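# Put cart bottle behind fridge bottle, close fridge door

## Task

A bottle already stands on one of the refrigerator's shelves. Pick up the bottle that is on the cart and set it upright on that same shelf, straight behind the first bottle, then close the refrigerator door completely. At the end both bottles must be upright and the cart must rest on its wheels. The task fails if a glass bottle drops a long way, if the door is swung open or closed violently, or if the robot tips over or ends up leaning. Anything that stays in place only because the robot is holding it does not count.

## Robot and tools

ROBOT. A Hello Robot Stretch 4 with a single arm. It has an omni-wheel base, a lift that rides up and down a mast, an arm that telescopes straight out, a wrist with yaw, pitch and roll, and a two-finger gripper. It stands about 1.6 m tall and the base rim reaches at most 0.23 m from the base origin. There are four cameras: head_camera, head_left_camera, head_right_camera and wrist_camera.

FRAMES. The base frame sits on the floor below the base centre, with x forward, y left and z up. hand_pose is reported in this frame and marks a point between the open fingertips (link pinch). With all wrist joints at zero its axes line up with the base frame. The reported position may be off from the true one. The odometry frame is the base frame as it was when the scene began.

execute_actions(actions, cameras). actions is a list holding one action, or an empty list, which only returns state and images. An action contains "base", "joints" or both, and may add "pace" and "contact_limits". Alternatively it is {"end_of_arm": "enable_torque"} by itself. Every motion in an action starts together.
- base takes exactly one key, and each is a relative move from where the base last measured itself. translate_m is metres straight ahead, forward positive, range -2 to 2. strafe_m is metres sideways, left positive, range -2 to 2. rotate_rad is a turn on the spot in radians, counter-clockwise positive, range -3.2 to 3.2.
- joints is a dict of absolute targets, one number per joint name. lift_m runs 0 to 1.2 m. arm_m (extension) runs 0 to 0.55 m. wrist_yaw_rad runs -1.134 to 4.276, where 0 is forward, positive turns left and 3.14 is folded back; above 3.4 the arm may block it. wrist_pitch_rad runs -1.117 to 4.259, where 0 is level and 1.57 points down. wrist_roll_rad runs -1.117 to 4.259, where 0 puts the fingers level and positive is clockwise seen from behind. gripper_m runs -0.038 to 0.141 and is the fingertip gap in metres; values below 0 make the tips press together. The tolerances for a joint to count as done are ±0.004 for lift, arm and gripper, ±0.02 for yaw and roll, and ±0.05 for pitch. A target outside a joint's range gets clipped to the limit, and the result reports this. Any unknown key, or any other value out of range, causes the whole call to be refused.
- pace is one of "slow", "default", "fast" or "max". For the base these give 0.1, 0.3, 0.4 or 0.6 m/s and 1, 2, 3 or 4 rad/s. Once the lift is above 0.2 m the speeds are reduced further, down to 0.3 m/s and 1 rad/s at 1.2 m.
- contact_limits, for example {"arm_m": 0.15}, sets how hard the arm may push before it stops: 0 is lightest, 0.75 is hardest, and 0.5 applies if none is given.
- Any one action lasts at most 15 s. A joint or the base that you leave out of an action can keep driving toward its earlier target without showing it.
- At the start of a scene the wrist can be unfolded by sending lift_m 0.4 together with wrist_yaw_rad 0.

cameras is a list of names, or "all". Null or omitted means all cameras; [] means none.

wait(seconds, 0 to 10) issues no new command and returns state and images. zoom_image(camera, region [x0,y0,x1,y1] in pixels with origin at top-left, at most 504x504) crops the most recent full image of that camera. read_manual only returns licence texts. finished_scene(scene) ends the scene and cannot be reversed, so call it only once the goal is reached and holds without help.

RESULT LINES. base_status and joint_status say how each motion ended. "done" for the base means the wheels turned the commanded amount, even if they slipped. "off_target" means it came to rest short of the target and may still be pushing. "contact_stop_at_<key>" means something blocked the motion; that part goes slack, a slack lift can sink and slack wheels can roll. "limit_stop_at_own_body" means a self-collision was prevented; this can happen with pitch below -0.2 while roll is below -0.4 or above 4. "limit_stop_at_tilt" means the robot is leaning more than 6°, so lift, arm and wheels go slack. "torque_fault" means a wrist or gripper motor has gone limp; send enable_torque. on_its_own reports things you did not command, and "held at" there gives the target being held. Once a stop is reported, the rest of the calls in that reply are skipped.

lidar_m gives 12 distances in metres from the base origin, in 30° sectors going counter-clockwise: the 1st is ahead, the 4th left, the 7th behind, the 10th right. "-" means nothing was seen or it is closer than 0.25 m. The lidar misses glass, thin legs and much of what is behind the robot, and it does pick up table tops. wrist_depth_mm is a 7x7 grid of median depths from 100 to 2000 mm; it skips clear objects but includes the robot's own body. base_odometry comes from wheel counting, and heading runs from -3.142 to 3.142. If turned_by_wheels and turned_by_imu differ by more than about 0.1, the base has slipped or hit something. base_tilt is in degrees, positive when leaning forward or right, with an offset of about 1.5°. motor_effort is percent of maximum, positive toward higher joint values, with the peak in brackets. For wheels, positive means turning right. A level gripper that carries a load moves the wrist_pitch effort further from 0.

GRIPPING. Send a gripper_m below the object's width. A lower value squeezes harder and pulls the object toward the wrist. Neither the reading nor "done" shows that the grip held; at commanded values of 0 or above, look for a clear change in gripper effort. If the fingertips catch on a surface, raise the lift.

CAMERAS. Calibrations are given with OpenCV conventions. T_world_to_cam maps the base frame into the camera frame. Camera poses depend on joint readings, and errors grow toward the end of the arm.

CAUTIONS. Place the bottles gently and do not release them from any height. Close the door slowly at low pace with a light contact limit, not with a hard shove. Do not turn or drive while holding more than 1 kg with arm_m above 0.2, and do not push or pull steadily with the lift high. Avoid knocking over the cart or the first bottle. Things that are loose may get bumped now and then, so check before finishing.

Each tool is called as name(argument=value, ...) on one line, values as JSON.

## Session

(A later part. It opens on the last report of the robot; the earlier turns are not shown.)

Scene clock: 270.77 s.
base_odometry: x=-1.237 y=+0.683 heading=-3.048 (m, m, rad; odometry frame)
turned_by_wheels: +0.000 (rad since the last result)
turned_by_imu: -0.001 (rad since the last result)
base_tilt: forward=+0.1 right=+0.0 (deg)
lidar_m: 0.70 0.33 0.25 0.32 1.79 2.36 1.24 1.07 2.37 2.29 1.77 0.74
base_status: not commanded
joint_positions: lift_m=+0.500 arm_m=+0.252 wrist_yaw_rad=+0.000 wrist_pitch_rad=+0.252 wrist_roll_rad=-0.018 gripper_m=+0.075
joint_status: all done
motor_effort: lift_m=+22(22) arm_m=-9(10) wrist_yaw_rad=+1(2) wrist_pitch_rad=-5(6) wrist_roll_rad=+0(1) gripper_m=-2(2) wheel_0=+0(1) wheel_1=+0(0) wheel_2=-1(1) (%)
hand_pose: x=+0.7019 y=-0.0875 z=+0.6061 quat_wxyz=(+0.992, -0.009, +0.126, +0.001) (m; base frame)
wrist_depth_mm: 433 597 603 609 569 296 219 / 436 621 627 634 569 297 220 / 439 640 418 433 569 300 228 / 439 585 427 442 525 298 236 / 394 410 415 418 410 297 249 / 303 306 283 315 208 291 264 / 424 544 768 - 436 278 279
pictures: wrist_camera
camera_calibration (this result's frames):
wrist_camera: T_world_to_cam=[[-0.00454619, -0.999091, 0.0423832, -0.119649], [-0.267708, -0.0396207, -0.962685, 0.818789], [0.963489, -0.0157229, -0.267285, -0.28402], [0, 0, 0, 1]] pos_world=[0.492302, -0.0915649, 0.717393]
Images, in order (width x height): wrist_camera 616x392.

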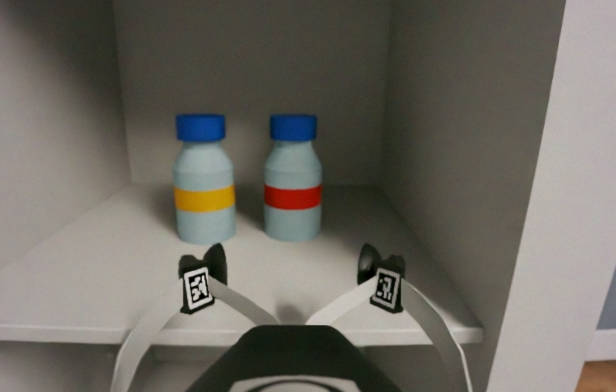

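execute_actions(actions=[{"joints":{"wrist_yaw_rad":0.37,"gripper_m":0.085},"pace":"slow"}], cameras=[])

execute_actions(actions=[{"joints":{"arm_m":0.44},"pace":"slow"}], cameras=["wrist_camera","head_camera"])

Scene clock: 277.93 s.
base_odometry: x=-1.237 y=+0.683 heading=-3.048 (m, m, rad; odometry frame)
turned_by_wheels: +0.000 (rad since the last result)
turned_by_imu: -0.001 (rad since the last result)
base_tilt: forward=+0.3 right=+0.0 (deg)
lidar_m: 0.70 0.35 0.25 0.31 1.79 2.33 1.22 1.03 2.37 2.27 1.77 0.73
base_status: not commanded
joint_positions: lift_m=+0.500 arm_m=+0.252 wrist_yaw_rad=+0.369 wrist_pitch_rad=+0.252 wrist_roll_rad=-0.018 gripper_m=+0.085
joint_status: all done
motor_effort: lift_m=+22(22) arm_m=-9(9) wrist_yaw_rad=+2(7) wrist_pitch_rad=-5(5) wrist_roll_rad=-1(0) gripper_m=+0(5) wheel_0=-1(1) wheel_1=+1(0) wheel_2=-1(1) (%)
hand_pose: x=+0.7145 y=+0.0194 z=+0.6061 quat_wxyz=(+0.975, -0.032, +0.122, +0.183) (m; base frame)
wrist_depth_mm: 258 325 452 609 569 535 500 / 268 332 469 640 597 554 521 / 282 340 488 668 609 549 535 / 296 349 500 564 399 375 535 / 314 353 415 418 399 387 427 / 338 325 294 315 289 319 317 / 353 351 488 - 264 253 263
pictures: none
No camera images: the call's "cameras" was empty. Leave "cameras" out to get every camera's image.

Scene clock: 281.10 s.
base_odometry: x=-1.237 y=+0.683 heading=-3.048 (m, m, rad; odometry frame)
turned_by_wheels: +0.000 (rad since the last result)
turned_by_imu: -0.001 (rad since the last result)
base_tilt: forward=+0.2 right=+0.0 (deg)
lidar_m: 0.68 0.36 0.25 0.31 1.78 2.34 1.22 1.03 2.38 2.29 1.80 0.73
base_status: not commanded
joint_positions: lift_m=+0.500 arm_m=+0.438 wrist_yaw_rad=+0.370 wrist_pitch_rad=+0.252 wrist_roll_rad=-0.018 gripper_m=+0.085
joint_status: all done
motor_effort: lift_m=+22(22) arm_m=+9(10) wrist_yaw_rad=+2(2) wrist_pitch_rad=-5(5) wrist_roll_rad=+1(2) gripper_m=-1(1) wheel_0=-1(0) wheel_1=+0(0) wheel_2=-1(1) (%)
hand_pose: x=+0.9014 y=+0.0194 z=+0.6061 quat_wxyz=(+0.975, -0.032, +0.122, +0.183) (m; base frame)
wrist_depth_mm: 253 322 445 433 402 375 353 / 258 330 466 452 418 387 368 / 264 340 480 459 436 397 377 / 268 347 500 220 455 189 392 / 273 351 410 220 229 198 399 / 276 293 248 223 211 198 309 / 248 246 259 - 242 206 260
pictures: head_camera, wrist_camera
camera_calibration (this result's frames):
wrist_camera: T_world_to_cam=[[0.356966, -0.933155, 0.0423832, -0.339073], [-0.235276, -0.133726, -0.962685, 0.849041], [0.904002, 0.333674, -0.267285, -0.427773], [0, 0, 0, 1]] pos_world=[0.707505, -0.0601315, 0.717393]
Images, in order (width x height): head_camera 420x560, wrist_camera 616x392.

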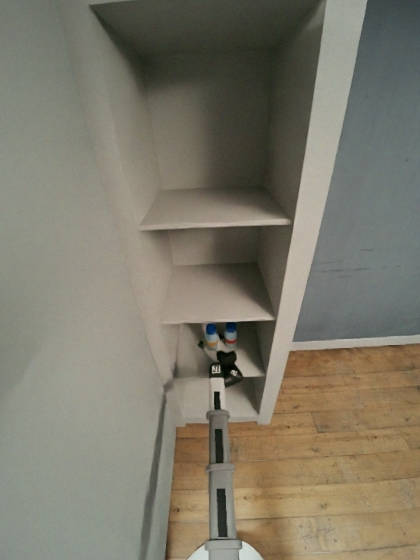

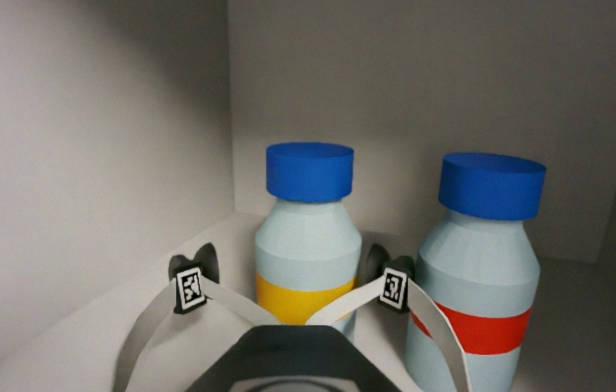

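execute_actions(actions=[{"joints":{"arm_m":0.478},"pace":"slow"}], cameras=["wrist_camera"])

Scene clock: 285.47 s.
base_odometry: x=-1.237 y=+0.683 heading=-3.048 (m, m, rad; odometry frame)
turned_by_wheels: +0.000 (rad since the last result)
turned_by_imu: -0.001 (rad since the last result)
base_tilt: forward=+0.2 right=-0.1 (deg)
lidar_m: 0.68 0.36 0.25 0.30 1.76 2.34 1.25 1.03 2.41 2.30 1.78 0.74
base_status: not commanded
joint_positions: lift_m=+0.500 arm_m=+0.476 wrist_yaw_rad=+0.370 wrist_pitch_rad=+0.252 wrist_roll_rad=-0.018 gripper_m=+0.085
joint_status: all done
motor_effort: lift_m=+22(22) arm_m=+10(9) wrist_yaw_rad=+2(2) wrist_pitch_rad=-5(5) wrist_roll_rad=+2(1) gripper_m=-2(1) wheel_0=+0(1) wheel_1=+0(0) wheel_2=-1(1) (%)
hand_pose: x=+0.9394 y=+0.0194 z=+0.6061 quat_wxyz=(+0.975, -0.032, +0.122, +0.183) (m; base frame)
wrist_depth_mm: 253 322 418 397 368 342 322 / 257 330 436 413 382 353 334 / 264 340 452 424 399 368 347 / 268 347 445 177 415 159 161 / 273 351 216 188 413 162 368 / 274 293 194 181 195 160 227 / 247 246 254 - 199 162 251
pictures: wrist_camera
camera_calibration (this result's frames):
wrist_camera: T_world_to_cam=[[0.356974, -0.933152, 0.0423832, -0.352643], [-0.235275, -0.133728, -0.962685, 0.857981], [0.903999, 0.333682, -0.267285, -0.462124], [0, 0, 0, 1]] pos_world=[0.745506, -0.0601307, 0.717393]
Images, in order (width x height): wrist_camera 616x392.

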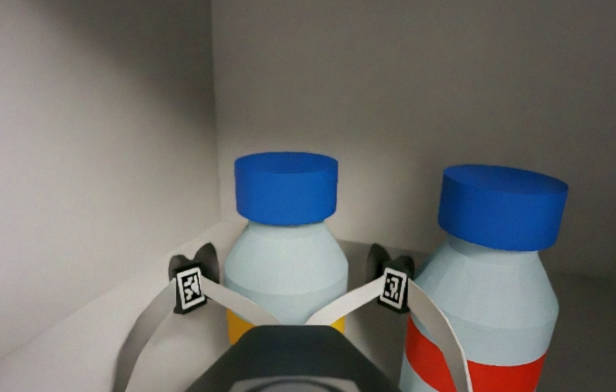

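execute_actions(actions=[{"joints":{"gripper_m":0.005}}], cameras=[])

execute_actions(actions=[{"joints":{"lift_m":0.515},"pace":"slow"}], cameras=["wrist_camera"])

execute_actions(actions=[{"joints":{"arm_m":0.35},"pace":"slow"}], cameras=[])

execute_actions(actions=[{"joints":{"wrist_yaw_rad":0},"pace":"slow"}], cameras=["wrist_camera","head_camera"])

Scene clock: 295.77 s.
base_odometry: x=-1.237 y=+0.683 heading=-3.048 (m, m, rad; odometry frame)
turned_by_wheels: +0.000 (rad since the last result)
turned_by_imu: -0.001 (rad since the last result)
base_tilt: forward=+0.3 right=-0.1 (deg)
lidar_m: 0.69 0.33 0.25 0.28 1.79 2.37 1.23 1.03 2.41 2.28 1.78 0.71
base_status: not commanded
joint_positions: lift_m=+0.500 arm_m=+0.476 wrist_yaw_rad=+0.371 wrist_pitch_rad=+0.256 wrist_roll_rad=-0.018 gripper_m=+0.005
joint_status: all done
motor_effort: lift_m=+22(22) arm_m=+9(9) wrist_yaw_rad=-1(3) wrist_pitch_rad=-16(16) wrist_roll_rad=-1(1) gripper_m=-19(18) wheel_0=+0(1) wheel_1=+1(0) wheel_2=-1(1) (%)
hand_pose: x=+0.9392 y=+0.0196 z=+0.6051 quat_wxyz=(+0.975, -0.032, +0.124, +0.184) (m; base frame)
wrist_depth_mm: 252 322 418 394 366 343 324 / 257 329 439 415 382 353 334 / 263 338 452 421 397 364 347 / 268 347 442 153 415 157 159 / 273 353 208 165 413 163 366 / 272 176 173 160 184 158 165 / 243 243 250 - 200 164 242
pictures: none
No camera images: the call's "cameras" was empty. Leave "cameras" out to get every camera's image.

Scene clock: 296.60 s.
base_odometry: x=-1.237 y=+0.683 heading=-3.048 (m, m, rad; odometry frame)
turned_by_wheels: +0.000 (rad since the last result)
turned_by_imu: +0.000 (rad since the last result)
base_tilt: forward=+0.2 right=-0.1 (deg)
lidar_m: 0.70 0.33 0.25 0.35 1.78 2.35 1.23 1.06 2.39 2.29 1.78 0.73
base_status: not commanded
joint_positions: lift_m=+0.515 arm_m=+0.476 wrist_yaw_rad=+0.371 wrist_pitch_rad=+0.256 wrist_roll_rad=-0.018 gripper_m=+0.005
joint_status: all done
motor_effort: lift_m=+25(32) arm_m=+9(9) wrist_yaw_rad=-1(0) wrist_pitch_rad=-16(16) wrist_roll_rad=+1(1) gripper_m=-19(19) wheel_0=+0(0) wheel_1=+1(0) wheel_2=-1(1) (%)
hand_pose: x=+0.9392 y=+0.0196 z=+0.6199 quat_wxyz=(+0.975, -0.032, +0.124, +0.184) (m; base frame)
wrist_depth_mm: 252 322 418 394 368 342 322 / 257 329 436 413 382 355 334 / 263 340 452 421 399 368 349 / 268 347 442 153 418 183 355 / 273 353 208 165 421 158 364 / 278 176 173 160 185 164 320 / 258 263 271 - 200 164 262
pictures: wrist_camera
camera_calibration (this result's frames):
wrist_camera: T_world_to_cam=[[0.357874, -0.932807, 0.0424001, -0.353881], [-0.238632, -0.135263, -0.961644, 0.873684], [0.902763, 0.33403, -0.271004, -0.454833], [0, 0, 0, 1]] pos_world=[0.74574, -0.0599972, 0.731916]
Images, in order (width x height): wrist_camera 616x392.

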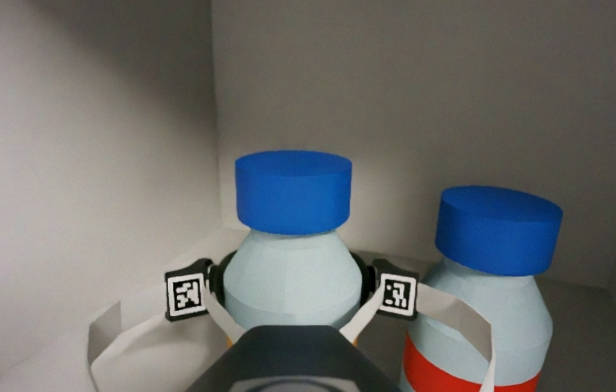

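Scene clock: 299.17 s.
base_odometry: x=-1.237 y=+0.683 heading=-3.048 (m, m, rad; odometry frame)
turned_by_wheels: +0.000 (rad since the last result)
turned_by_imu: -0.001 (rad since the last result)
base_tilt: forward=+0.2 right=+0.0 (deg)
lidar_m: 0.69 0.35 0.25 0.28 1.78 2.35 1.24 1.04 2.39 2.29 1.79 0.73
base_status: not commanded
joint_positions: lift_m=+0.515 arm_m=+0.352 wrist_yaw_rad=+0.370 wrist_pitch_rad=+0.256 wrist_roll_rad=-0.018 gripper_m=+0.005
joint_status: all done
motor_effort: lift_m=+25(25) arm_m=-9(8) wrist_yaw_rad=+0(1) wrist_pitch_rad=-16(17) wrist_roll_rad=+0(1) gripper_m=-20(19) wheel_0=-1(0) wheel_1=+0(0) wheel_2=-1(1) (%)
hand_pose: x=+0.8143 y=+0.0195 z=+0.6199 quat_wxyz=(+0.975, -0.032, +0.124, +0.184) (m; base frame)
wrist_depth_mm: 253 324 449 521 477 452 424 / 258 330 466 544 504 466 439 / 264 340 473 554 521 473 452 / 270 349 445 153 544 282 473 / 276 355 208 164 418 283 445 / 279 176 173 161 187 293 336 / 259 263 271 - 281 268 273
pictures: none
No camera images: the call's "cameras" was empty. Leave "cameras" out to get every camera's image.

Scene clock: 300.07 s.
base_odometry: x=-1.237 y=+0.683 heading=-3.048 (m, m, rad; odometry frame)
turned_by_wheels: +0.000 (rad since the last result)
turned_by_imu: +0.000 (rad since the last result)
base_tilt: forward=+0.2 right=+0.0 (deg)
lidar_m: 0.70 0.35 0.25 0.33 1.78 2.34 1.24 1.03 2.40 2.29 1.79 0.72
base_status: not commanded
joint_positions: lift_m=+0.515 arm_m=+0.352 wrist_yaw_rad=+0.000 wrist_pitch_rad=+0.256 wrist_roll_rad=-0.018 gripper_m=+0.005
joint_status: all done
motor_effort: lift_m=+25(25) arm_m=-8(9) wrist_yaw_rad=+0(8) wrist_pitch_rad=-16(16) wrist_roll_rad=+2(1) gripper_m=-19(20) wheel_0=-1(1) wheel_1=+0(0) wheel_2=-1(1) (%)
hand_pose: x=+0.8016 y=-0.0873 z=+0.6198 quat_wxyz=(+0.992, -0.009, +0.128, +0.001) (m; base frame)
wrist_depth_mm: 430 508 508 512 508 298 220 / 436 530 535 535 530 300 222 / 436 549 554 549 554 301 222 / 439 574 574 153 554 300 222 / 404 430 208 164 445 300 221 / 320 177 173 161 187 259 220 / 265 263 270 - 279 259 217
pictures: head_camera, wrist_camera
camera_calibration (this result's frames):
wrist_camera: T_world_to_cam=[[-0.00378644, -0.999093, 0.042401, -0.120231], [-0.271449, -0.0397823, -0.96163, 0.861014], [0.962445, -0.0151509, -0.271052, -0.373222], [0, 0, 0, 1]] pos_world=[0.592472, -0.0915233, 0.731913]
Images, in order (width x height): head_camera 420x560, wrist_camera 616x392.

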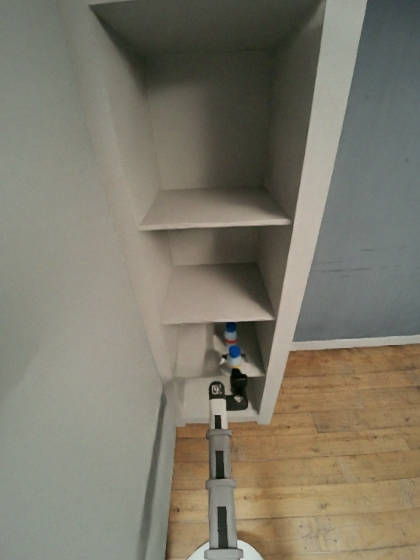

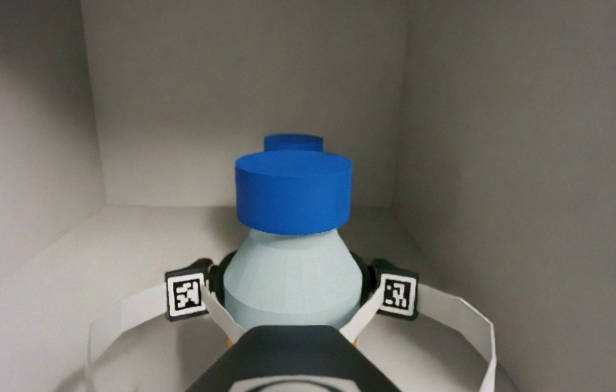

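execute_actions(actions=[{"joints":{"arm_m":0.4},"pace":"slow"}], cameras=[])

execute_actions(actions=[{"joints":{"lift_m":0.498},"pace":"slow"}], cameras=[])

execute_actions(actions=[{"joints":{"gripper_m":0.085,"lift_m":0.5},"pace":"slow"}], cameras=["wrist_camera"])

execute_actions(actions=[{"joints":{"arm_m":0.03}}], cameras=["wrist_camera","head_camera"])

Scene clock: 312.90 s.
base_odometry: x=-1.237 y=+0.683 heading=-3.048 (m, m, rad; odometry frame)
turned_by_wheels: +0.000 (rad since the last result)
turned_by_imu: -0.001 (rad since the last result)
base_tilt: forward=+0.2 right=-0.1 (deg)
lidar_m: 0.68 0.34 0.25 0.29 1.79 2.35 1.26 1.03 2.40 2.30 1.76 0.72
base_status: not commanded
joint_positions: lift_m=+0.515 arm_m=+0.398 wrist_yaw_rad=+0.000 wrist_pitch_rad=+0.256 wrist_roll_rad=-0.018 gripper_m=+0.005
joint_status: all done
motor_effort: lift_m=+25(25) arm_m=+9(9) wrist_yaw_rad=+0(1) wrist_pitch_rad=-17(16) wrist_roll_rad=+1(0) gripper_m=-19(18) wheel_0=-1(1) wheel_1=+0(0) wheel_2=-1(1) (%)
hand_pose: x=+0.8484 y=-0.0873 z=+0.6198 quat_wxyz=(+0.992, -0.009, +0.128, +0.001) (m; base frame)
wrist_depth_mm: 433 466 466 469 469 300 220 / 433 484 488 492 492 301 223 / 439 508 512 504 512 301 223 / 439 530 530 153 535 301 222 / 404 433 208 164 445 300 222 / 322 176 173 161 187 260 220 / 264 263 270 - 281 259 218
pictures: none
No camera images: the call's "cameras" was empty. Leave "cameras" out to get every camera's image.

Scene clock: 313.77 s.
base_odometry: x=-1.237 y=+0.683 heading=-3.048 (m, m, rad; odometry frame)
turned_by_wheels: +0.000 (rad since the last result)
turned_by_imu: +0.000 (rad since the last result)
base_tilt: forward=+0.2 right=+0.0 (deg)
lidar_m: 0.69 0.34 0.25 0.32 1.78 2.35 1.23 1.04 2.41 2.29 1.77 0.73
base_status: not commanded
joint_positions: lift_m=+0.498 arm_m=+0.398 wrist_yaw_rad=+0.000 wrist_pitch_rad=+0.256 wrist_roll_rad=-0.018 gripper_m=+0.005
joint_status: all done
motor_effort: lift_m=+19(24) arm_m=+9(9) wrist_yaw_rad=+0(0) wrist_pitch_rad=-16(17) wrist_roll_rad=+0(1) gripper_m=-19(20) wheel_0=-1(1) wheel_1=+0(0) wheel_2=-1(1) (%)
hand_pose: x=+0.8484 y=-0.0873 z=+0.6033 quat_wxyz=(+0.992, -0.009, +0.128, +0.001) (m; base frame)
wrist_depth_mm: 430 466 466 469 469 301 221 / 433 484 488 488 488 300 222 / 436 504 508 278 508 301 223 / 439 525 525 153 512 300 223 / 387 394 208 165 410 300 222 / 294 176 173 161 187 262 220 / 240 240 248 - 257 247 218
pictures: none
No camera images: the call's "cameras" was empty. Leave "cameras" out to get every camera's image.

Scene clock: 316.83 s.
base_odometry: x=-1.237 y=+0.683 heading=-3.048 (m, m, rad; odometry frame)
turned_by_wheels: +0.000 (rad since the last result)
turned_by_imu: -0.001 (rad since the last result)
base_tilt: forward=+0.2 right=+0.0 (deg)
lidar_m: 0.69 0.33 0.25 0.31 1.79 2.35 1.24 1.05 2.42 2.28 1.76 0.72
base_status: not commanded
joint_positions: lift_m=+0.500 arm_m=+0.398 wrist_yaw_rad=+0.000 wrist_pitch_rad=+0.252 wrist_roll_rad=-0.018 gripper_m=+0.085
joint_status: all done
motor_effort: lift_m=+23(24) arm_m=+9(9) wrist_yaw_rad=+0(0) wrist_pitch_rad=-6(17) wrist_roll_rad=+1(1) gripper_m=+0(18) wheel_0=-1(1) wheel_1=+0(0) wheel_2=-1(1) (%)
hand_pose: x=+0.8487 y=-0.0874 z=+0.6060 quat_wxyz=(+0.992, -0.009, +0.126, +0.001) (m; base frame)
wrist_depth_mm: 430 466 469 469 462 300 221 / 433 484 488 492 488 301 221 / 439 504 508 504 512 301 223 / 439 525 521 175 525 301 222 / 394 410 222 186 413 300 221 / 303 293 194 180 287 289 220 / 247 246 258 - 264 244 218
pictures: wrist_camera
camera_calibration (this result's frames):
wrist_camera: T_world_to_cam=[[-0.00428958, -0.999092, 0.0423854, -0.119125], [-0.268024, -0.0396863, -0.962595, 0.858121], [0.963403, -0.0154894, -0.26761, -0.425242], [0, 0, 0, 1]] pos_world=[0.639165, -0.091548, 0.717273]
Images, in order (width x height): wrist_camera 616x392.

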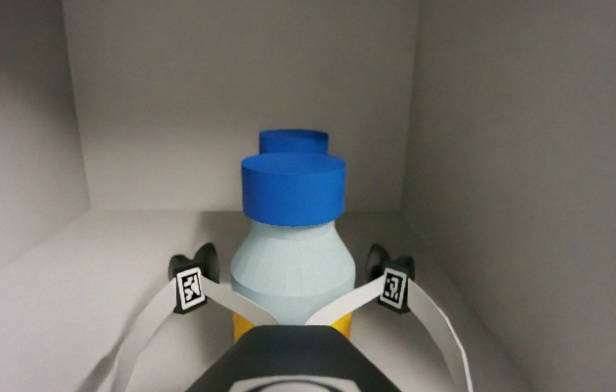

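Scene clock: 319.03 s.
base_odometry: x=-1.237 y=+0.683 heading=-3.048 (m, m, rad; odometry frame)
turned_by_wheels: +0.000 (rad since the last result)
turned_by_imu: -0.001 (rad since the last result)
base_tilt: forward=+0.2 right=+0.0 (deg)
lidar_m: 0.68 0.33 0.25 0.30 1.77 2.34 1.23 1.05 2.40 2.30 1.83 0.73
base_status: not commanded
joint_positions: lift_m=+0.500 arm_m=+0.032 wrist_yaw_rad=+0.000 wrist_pitch_rad=+0.252 wrist_roll_rad=-0.018 gripper_m=+0.085
joint_status: all done
motor_effort: lift_m=+23(23) arm_m=-9(8) wrist_yaw_rad=+1(0) wrist_pitch_rad=-6(6) wrist_roll_rad=+0(1) gripper_m=+0(1) wheel_0=-1(1) wheel_1=+0(0) wheel_2=-1(1) (%)
hand_pose: x=+0.4818 y=-0.0874 z=+0.6060 quat_wxyz=(+0.992, -0.009, +0.126, +0.001) (m; base frame)
wrist_depth_mm: 436 668 809 809 564 413 946 / 439 668 842 854 564 436 991 / 449 683 878 878 564 1008 1042 / 459 585 615 564 530 1060 1098 / 484 634 960 976 496 1138 1160 / 504 585 904 1008 508 1182 1182 / 521 609 831 - 554 976 991
pictures: head_camera, wrist_camera
camera_calibration (this result's frames):
wrist_camera: T_world_to_cam=[[-0.00441028, -0.999092, 0.0423845, -0.120675], [-0.267845, -0.039656, -0.962645, 0.759817], [0.963452, -0.015598, -0.267427, -0.0719475], [0, 0, 0, 1]] pos_world=[0.272299, -0.0915559, 0.717309]
Images, in order (width x height): head_camera 420x560, wrist_camera 616x392.

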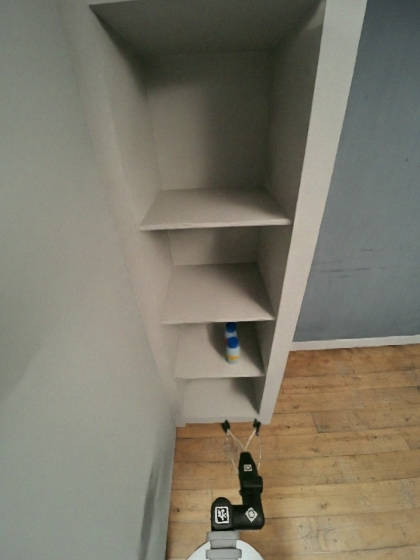

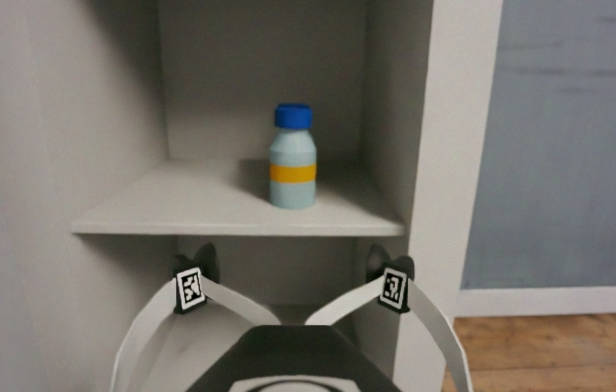

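execute_actions(actions=[{"base":{"translate_m":-0.47},"joints":{"wrist_yaw_rad":3.05,"wrist_pitch_rad":0,"gripper_m":0.03,"arm_m":0,"lift_m":0.4}}], cameras=[])

execute_actions(actions=[{"base":{"strafe_m":0.75}}], cameras=["head_right_camera"])

execute_actions(actions=[{"base":{"translate_m":0.78}}], cameras=["head_right_camera"])

Scene clock: 332.90 s.
torque_fault: wrist_yaw_rad switched itself off since the last result.
base_odometry: x=-0.769 y=+0.726 heading=-3.048 (m, m, rad; odometry frame)
turned_by_wheels: +0.000 (rad since the last result)
turned_by_imu: -0.002 (rad since the last result)
base_tilt: forward=+0.3 right=+0.0 (deg)
lidar_m: 0.96 0.59 2.49 1.64 1.75 2.06 0.89 0.64 0.66 2.28 2.38 1.23
base_status: done
joint_positions: lift_m=+0.400 arm_m=+0.002 wrist_yaw_rad=+1.197 wrist_pitch_rad=+0.002 wrist_roll_rad=-0.018 gripper_m=+0.030
joint_status: wrist_yaw_rad torque_fault (moved +1.197 of +3.050); the others done
on_its_own: wrist_yaw_rad is off since a torque_fault, until you send "end_of_arm": "enable_torque" (your +3.050 is given up)
motor_effort: lift_m=+18(19) arm_m=-9(10) wrist_yaw_rad=+1(98) wrist_pitch_rad=-5(8) wrist_roll_rad=+0(1) gripper_m=-4(9) wheel_0=-1(24) wheel_1=-1(11) wheel_2=-1(7) (%)
hand_pose: x=+0.3591 y=+0.2367 z=+0.5779 quat_wxyz=(+0.826, -0.008, -0.004, +0.564) (m; base frame)
wrist_depth_mm: - - - - - 336 357 / - - - - - 338 359 / - - - - - 342 364 / - - - - - 342 370 / - - - - - 345 375 / 1708 1756 194 217 194 349 377 / 1255 1160 1336 - 1255 345 384
pictures: none
No camera images: the call's "cameras" was empty. Leave "cameras" out to get every camera's image.

not run: a stop came earlier in this reply.

not run: a stop came earlier in this reply.

Oops, gripper swept into the door.

execute_actions(actions=[{"end_of_arm":"enable_torque"}])

Scene clock: 335.17 s.
base_odometry: x=-0.769 y=+0.726 heading=-3.048 (m, m, rad; odometry frame)
turned_by_wheels: +0.000 (rad since the last result)
turned_by_imu: -0.001 (rad since the last result)
base_tilt: forward=+0.2 right=+0.1 (deg)
lidar_m: 0.98 0.59 2.48 1.66 1.72 2.02 0.91 0.66 0.65 2.30 2.40 1.26
base_status: not commanded
joint_positions: lift_m=+0.400 arm_m=+0.002 wrist_yaw_rad=+1.197 wrist_pitch_rad=+0.002 wrist_roll_rad=-0.018 gripper_m=+0.030
joint_status: not commanded
end_of_arm: enable_torque: each motor that was off is on again
on_its_own: wrist_yaw_rad is held at +1.197, not at your +3.050, since a torque_fault
motor_effort: lift_m=+18(18) arm_m=-9(9) wrist_yaw_rad=+1(0) wrist_pitch_rad=-5(5) wrist_roll_rad=+3(1) gripper_m=-3(3) wheel_0=-1(1) wheel_1=-1(1) wheel_2=-1(1) (%)
hand_pose: x=+0.3591 y=+0.2367 z=+0.5779 quat_wxyz=(+0.826, -0.008, -0.004, +0.564) (m; base frame)
wrist_depth_mm: - - - - - 338 355 / - - - - - 338 359 / - - - - - 340 366 / - - - - - 342 370 / - - - - - 343 377 / 1708 1756 194 217 194 349 377 / 1255 1182 1308 - 1255 345 382
pictures: head_camera, head_left_camera, head_right_camera, wrist_camera
camera_calibration (this result's frames):
wrist_camera: T_world_to_cam=[[0.924869, -0.378177, 0.0399914, -0.275468], [0.0292373, -0.0341385, -0.998989, 0.625699], [0.37916, 0.925103, -0.0205168, -0.111719], [0, 0, 0, 1]] pos_world=[0.278838, 0.020536, 0.633791]
Images, in order (width x height): head_camera 420x560, head_left_camera 420x672, head_right_camera 420x672, wrist_camera 616x392.

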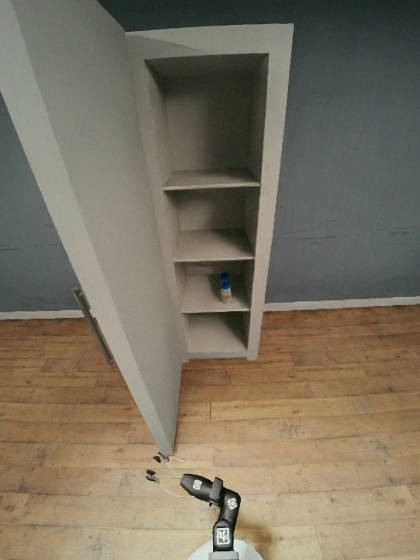

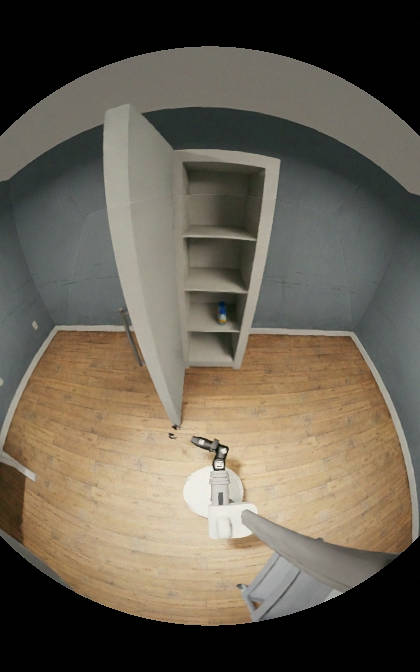

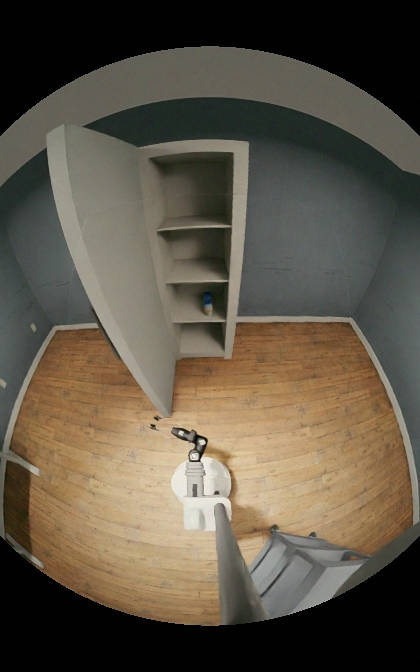

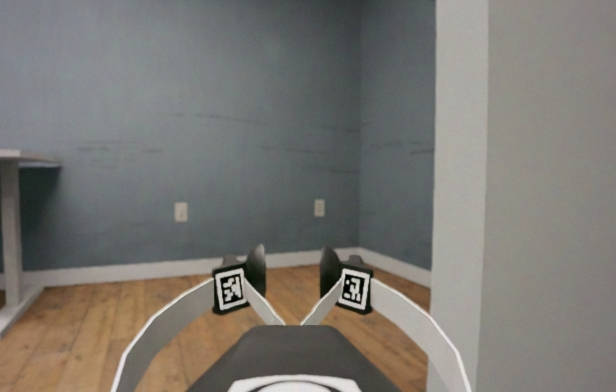

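execute_actions(actions=[{"joints":{"wrist_yaw_rad":3.05}}], cameras=[])

execute_actions(actions=[{"base":{"strafe_m":0.72}}], cameras=["head_right_camera"])

execute_actions(actions=[{"base":{"translate_m":0.78}}], cameras=["head_right_camera"])

Scene clock: 342.27 s.
base_odometry: x=-0.769 y=+0.726 heading=-3.048 (m, m, rad; odometry frame)
turned_by_wheels: +0.000 (rad since the last result)
turned_by_imu: -0.001 (rad since the last result)
base_tilt: forward=+0.1 right=+0.0 (deg)
lidar_m: 0.96 0.59 2.50 1.65 1.71 2.05 0.89 0.66 0.66 2.29 2.40 1.21
base_status: not commanded
joint_positions: lift_m=+0.400 arm_m=+0.002 wrist_yaw_rad=+3.049 wrist_pitch_rad=+0.002 wrist_roll_rad=-0.018 gripper_m=+0.030
joint_status: all done
motor_effort: lift_m=+18(18) arm_m=-8(8) wrist_yaw_rad=+2(6) wrist_pitch_rad=-5(4) wrist_roll_rad=+3(0) gripper_m=-1(3) wheel_0=-1(1) wheel_1=-1(1) wheel_2=-1(1) (%)
hand_pose: x=-0.1068 y=+0.1136 z=+0.5779 quat_wxyz=(+0.046, -0.001, -0.009, +0.999) (m; base frame)
wrist_depth_mm: - 141 - - - - - / 108 142 - - - - - / 116 144 - - - - - / 140 866 - - - - - / 798 - - - - - - / 1229 1182 195 216 193 1863 1808 / 946 904 1336 - 1281 1281 1308
pictures: none
No camera images: the call's "cameras" was empty. Leave "cameras" out to get every camera's image.

Scene clock: 346.00 s.
base_odometry: x=-0.702 y=+0.010 heading=-3.048 (m, m, rad; odometry frame)
turned_by_wheels: +0.000 (rad since the last result)
turned_by_imu: +0.002 (rad since the last result)
base_tilt: forward=+0.3 right=+0.0 (deg)
lidar_m: 1.67 1.78 1.74 0.93 0.96 1.34 1.96 1.30 1.26 3.03 2.46 0.66
base_status: done
joint_positions: lift_m=+0.400 arm_m=+0.002 wrist_yaw_rad=+3.050 wrist_pitch_rad=+0.002 wrist_roll_rad=-0.018 gripper_m=+0.030
joint_status: not commanded
motor_effort: lift_m=+18(18) arm_m=-9(8) wrist_yaw_rad=+2(2) wrist_pitch_rad=-5(5) wrist_roll_rad=-1(1) gripper_m=-4(4) wheel_0=+0(8) wheel_1=+0(8) wheel_2=+0(1) (%)
hand_pose: x=-0.1068 y=+0.1136 z=+0.5778 quat_wxyz=(+0.046, -0.001, -0.009, +0.999) (m; base frame)
wrist_depth_mm: - 141 - - - - - / 108 142 - - - - - / 116 143 - - - - 1921 / 140 - - - - - 1983 / - - - - - - - / 1756 1756 194 218 193 1863 1863 / 1255 1182 1336 - 1281 1255 1281
pictures: head_right_camera
Images, in order (width x height): head_right_camera 420x672.

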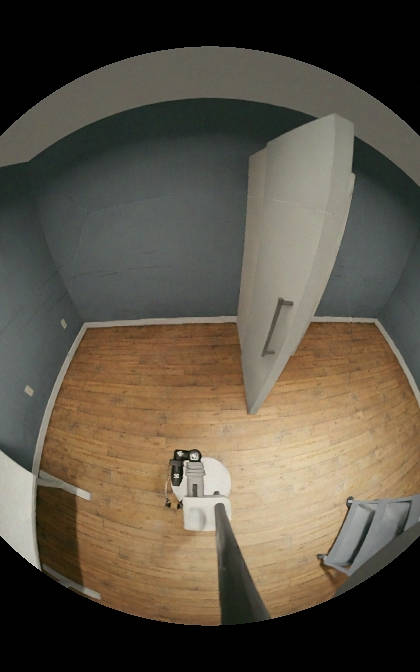

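Scene clock: 350.10 s.
base_odometry: x=-1.479 y=-0.063 heading=-3.048 (m, m, rad; odometry frame)
turned_by_wheels: +0.000 (rad since the last result)
turned_by_imu: -0.003 (rad since the last result)
base_tilt: forward=+0.3 right=-0.1 (deg)
lidar_m: 0.96 0.98 1.39 1.68 1.31 1.32 2.77 1.70 0.35 0.37 0.39 0.61
base_status: done
joint_positions: lift_m=+0.400 arm_m=+0.002 wrist_yaw_rad=+3.050 wrist_pitch_rad=+0.002 wrist_roll_rad=-0.018 gripper_m=+0.030
joint_status: not commanded
motor_effort: lift_m=+18(18) arm_m=-8(9) wrist_yaw_rad=+2(2) wrist_pitch_rad=-5(5) wrist_roll_rad=+3(0) gripper_m=-3(3) wheel_0=-2(4) wheel_1=+1(5) wheel_2=+2(9) (%)
hand_pose: x=-0.1068 y=+0.1135 z=+0.5778 quat_wxyz=(+0.046, -0.001, -0.009, +0.999) (m; base frame)
wrist_depth_mm: - 141 - - - - - / 108 142 - - - - - / 116 143 - - - - 1983 / 140 - - - - - 1576 / - - - - - - - / 1808 1808 194 217 195 1808 1537 / 1255 1182 1336 - 1281 1255 1281
pictures: head_right_camera
Images, in order (width x height): head_right_camera 420x672.

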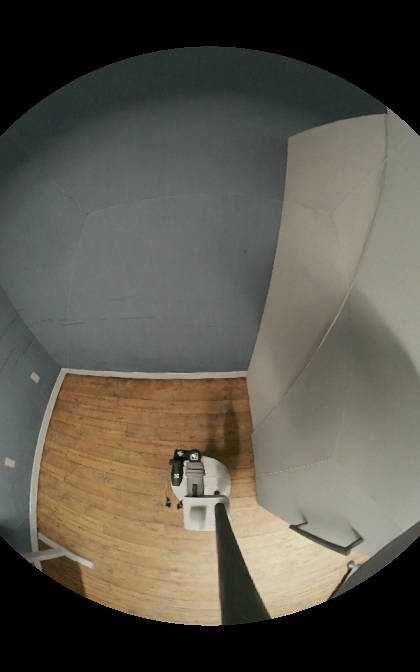

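execute_actions(actions=[{"base":{"strafe_m":-0.75},"pace":"slow"}], cameras=["head_right_camera","head_left_camera"])

Scene clock: 362.40 s.
base_odometry: x=-1.549 y=+0.684 heading=-3.048 (m, m, rad; odometry frame)
turned_by_wheels: +0.000 (rad since the last result)
turned_by_imu: -0.005 (rad since the last result)
base_tilt: forward=+0.3 right=-0.1 (deg)
lidar_m: 0.30 0.32 1.37 2.42 1.95 2.40 1.41 1.32 2.37 2.26 1.37 0.32
base_status: done
joint_positions: lift_m=+0.400 arm_m=+0.002 wrist_yaw_rad=+3.050 wrist_pitch_rad=+0.002 wrist_roll_rad=-0.018 gripper_m=+0.030
joint_status: not commanded
motor_effort: lift_m=+18(18) arm_m=-9(9) wrist_yaw_rad=+1(2) wrist_pitch_rad=-4(5) wrist_roll_rad=-1(0) gripper_m=-3(3) wheel_0=+0(7) wheel_1=-1(8) wheel_2=+1(2) (%)
hand_pose: x=-0.1068 y=+0.1135 z=+0.5778 quat_wxyz=(+0.046, -0.001, -0.009, +0.999) (m; base frame)
wrist_depth_mm: - 141 - - - - - / 108 142 - - - - - / 116 143 - - - - - / 140 1336 - - - - - / - - - - - - - / 1499 1430 194 217 193 1863 1863 / 1255 1182 1336 - 1281 1281 1281
pictures: head_left_camera, head_right_camera
Images, in order (width x height): head_left_camera 420x672, head_right_camera 420x672.

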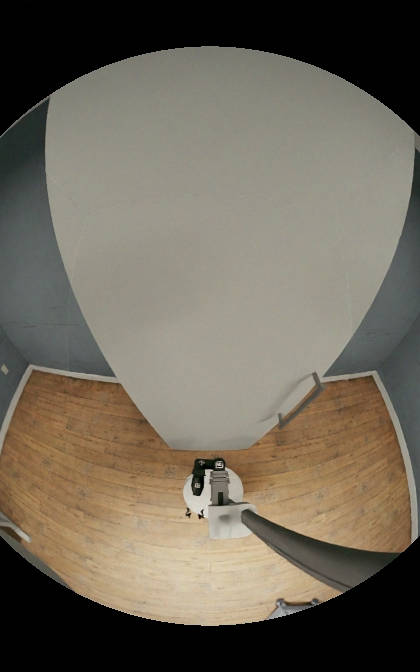

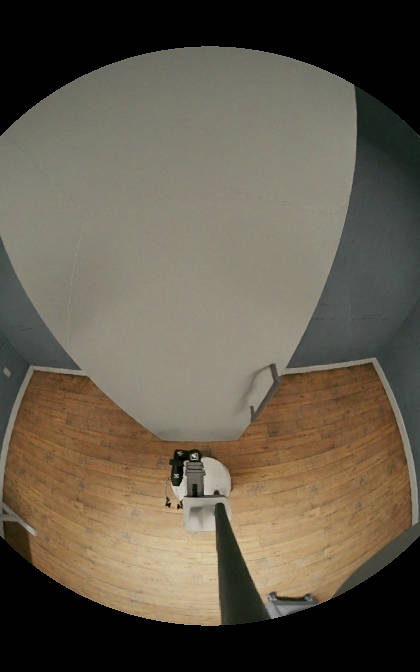

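execute_actions(actions=[{"base":{"translate_m":0.13},"pace":"slow"}], cameras=[])

execute_actions(actions=[{"base":{"translate_m":-0.3}}], cameras=[])

execute_actions(actions=[{"base":{"strafe_m":-0.65}}], cameras=["head_camera","head_left_camera"])

Scene clock: 369.27 s.
base_odometry: x=-1.678 y=+0.672 heading=-3.048 (m, m, rad; odometry frame)
turned_by_wheels: +0.000 (rad since the last result)
turned_by_imu: +0.010 (rad since the last result)
base_tilt: forward=+0.2 right=+0.0 (deg)
lidar_m: - 0.25 0.27 2.45 2.01 2.48 1.53 1.43 2.36 2.29 0.25 0.25
base_status: done
joint_positions: lift_m=+0.400 arm_m=+0.001 wrist_yaw_rad=+3.050 wrist_pitch_rad=+0.002 wrist_roll_rad=-0.018 gripper_m=+0.030
joint_status: not commanded
motor_effort: lift_m=+19(19) arm_m=-8(9) wrist_yaw_rad=+1(3) wrist_pitch_rad=-5(4) wrist_roll_rad=+0(2) gripper_m=-3(3) wheel_0=+7(25) wheel_1=+7(22) wheel_2=-11(29) (%)
hand_pose: x=-0.1069 y=+0.1135 z=+0.5778 quat_wxyz=(+0.046, -0.001, -0.009, +0.999) (m; base frame)
wrist_depth_mm: - 141 - - - - - / 108 142 - - - - - / 116 143 - - - - - / 140 1464 - - - - - / - - - - - - - / 1661 1499 195 217 193 1808 1863 / 1255 1182 1336 - 1281 1255 1281
pictures: none
No camera images: the call's "cameras" was empty. Leave "cameras" out to get every camera's image.

Scene clock: 371.73 s.
base_odometry: x=-1.379 y=+0.700 heading=-3.048 (m, m, rad; odometry frame)
turned_by_wheels: +0.000 (rad since the last result)
turned_by_imu: +0.000 (rad since the last result)
base_tilt: forward=+0.2 right=+0.0 (deg)
lidar_m: 0.47 0.52 1.62 2.44 1.87 2.49 1.31 1.14 2.36 2.25 1.57 0.49
base_status: done
joint_positions: lift_m=+0.400 arm_m=+0.001 wrist_yaw_rad=+3.050 wrist_pitch_rad=+0.002 wrist_roll_rad=-0.018 gripper_m=+0.030
joint_status: not commanded
motor_effort: lift_m=+19(19) arm_m=-8(8) wrist_yaw_rad=+1(0) wrist_pitch_rad=-5(5) wrist_roll_rad=-1(0) gripper_m=-4(4) wheel_0=+1(7) wheel_1=+0(7) wheel_2=+0(10) (%)
hand_pose: x=-0.1069 y=+0.1135 z=+0.5778 quat_wxyz=(+0.046, -0.001, -0.009, +0.999) (m; base frame)
wrist_depth_mm: - 141 - - - - - / 108 142 - - - - - / 116 143 - - - - - / 140 1182 - - - - - / - - - - - - - / 1336 1366 194 217 195 1863 1808 / 1205 1160 1336 - 1281 1281 1281
pictures: none
No camera images: the call's "cameras" was empty. Leave "cameras" out to get every camera's image.

Scene clock: 375.23 s.
base_odometry: x=-1.440 y=+1.347 heading=-3.048 (m, m, rad; odometry frame)
turned_by_wheels: +0.000 (rad since the last result)
turned_by_imu: -0.004 (rad since the last result)
base_tilt: forward=+0.2 right=-0.1 (deg)
lidar_m: 1.11 0.58 0.70 3.11 2.47 1.34 1.06 2.30 1.69 1.60 1.58 1.15
base_status: done
joint_positions: lift_m=+0.400 arm_m=+0.001 wrist_yaw_rad=+3.050 wrist_pitch_rad=+0.002 wrist_roll_rad=-0.018 gripper_m=+0.030
joint_status: not commanded
motor_effort: lift_m=+19(20) arm_m=-8(9) wrist_yaw_rad=+1(1) wrist_pitch_rad=-5(5) wrist_roll_rad=+3(1) gripper_m=-3(3) wheel_0=+0(7) wheel_1=-1(10) wheel_2=+1(0) (%)
hand_pose: x=-0.1069 y=+0.1135 z=+0.5777 quat_wxyz=(+0.046, -0.001, -0.009, +0.999) (m; base frame)
wrist_depth_mm: - 141 - - - - - / 108 142 - - - - - / 116 143 1308 1708 - - - / 140 - - 1863 - - - / - - - 1863 - - - / 1756 1756 194 216 194 1863 1863 / 1255 1182 1366 - 1281 1281 1308
pictures: head_camera, head_left_camera
Images, in order (width x height): head_camera 420x560, head_left_camera 420x672.

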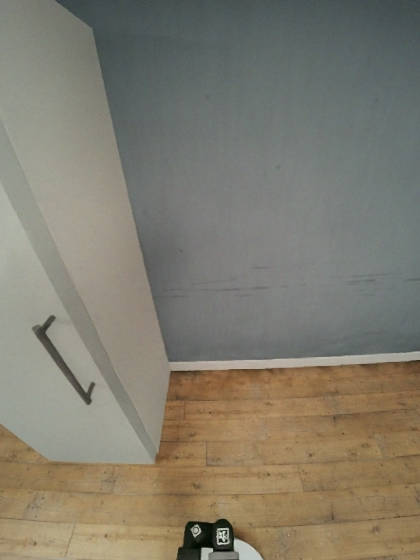

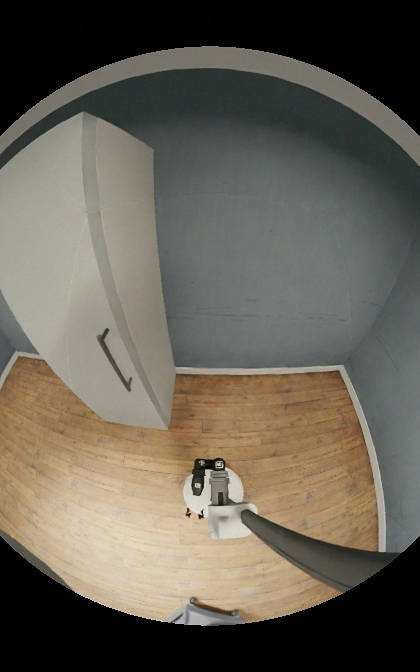

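Flush, and the push met resistance at the end.

finished_scene(scene=2)

The scene is finished: the task was done.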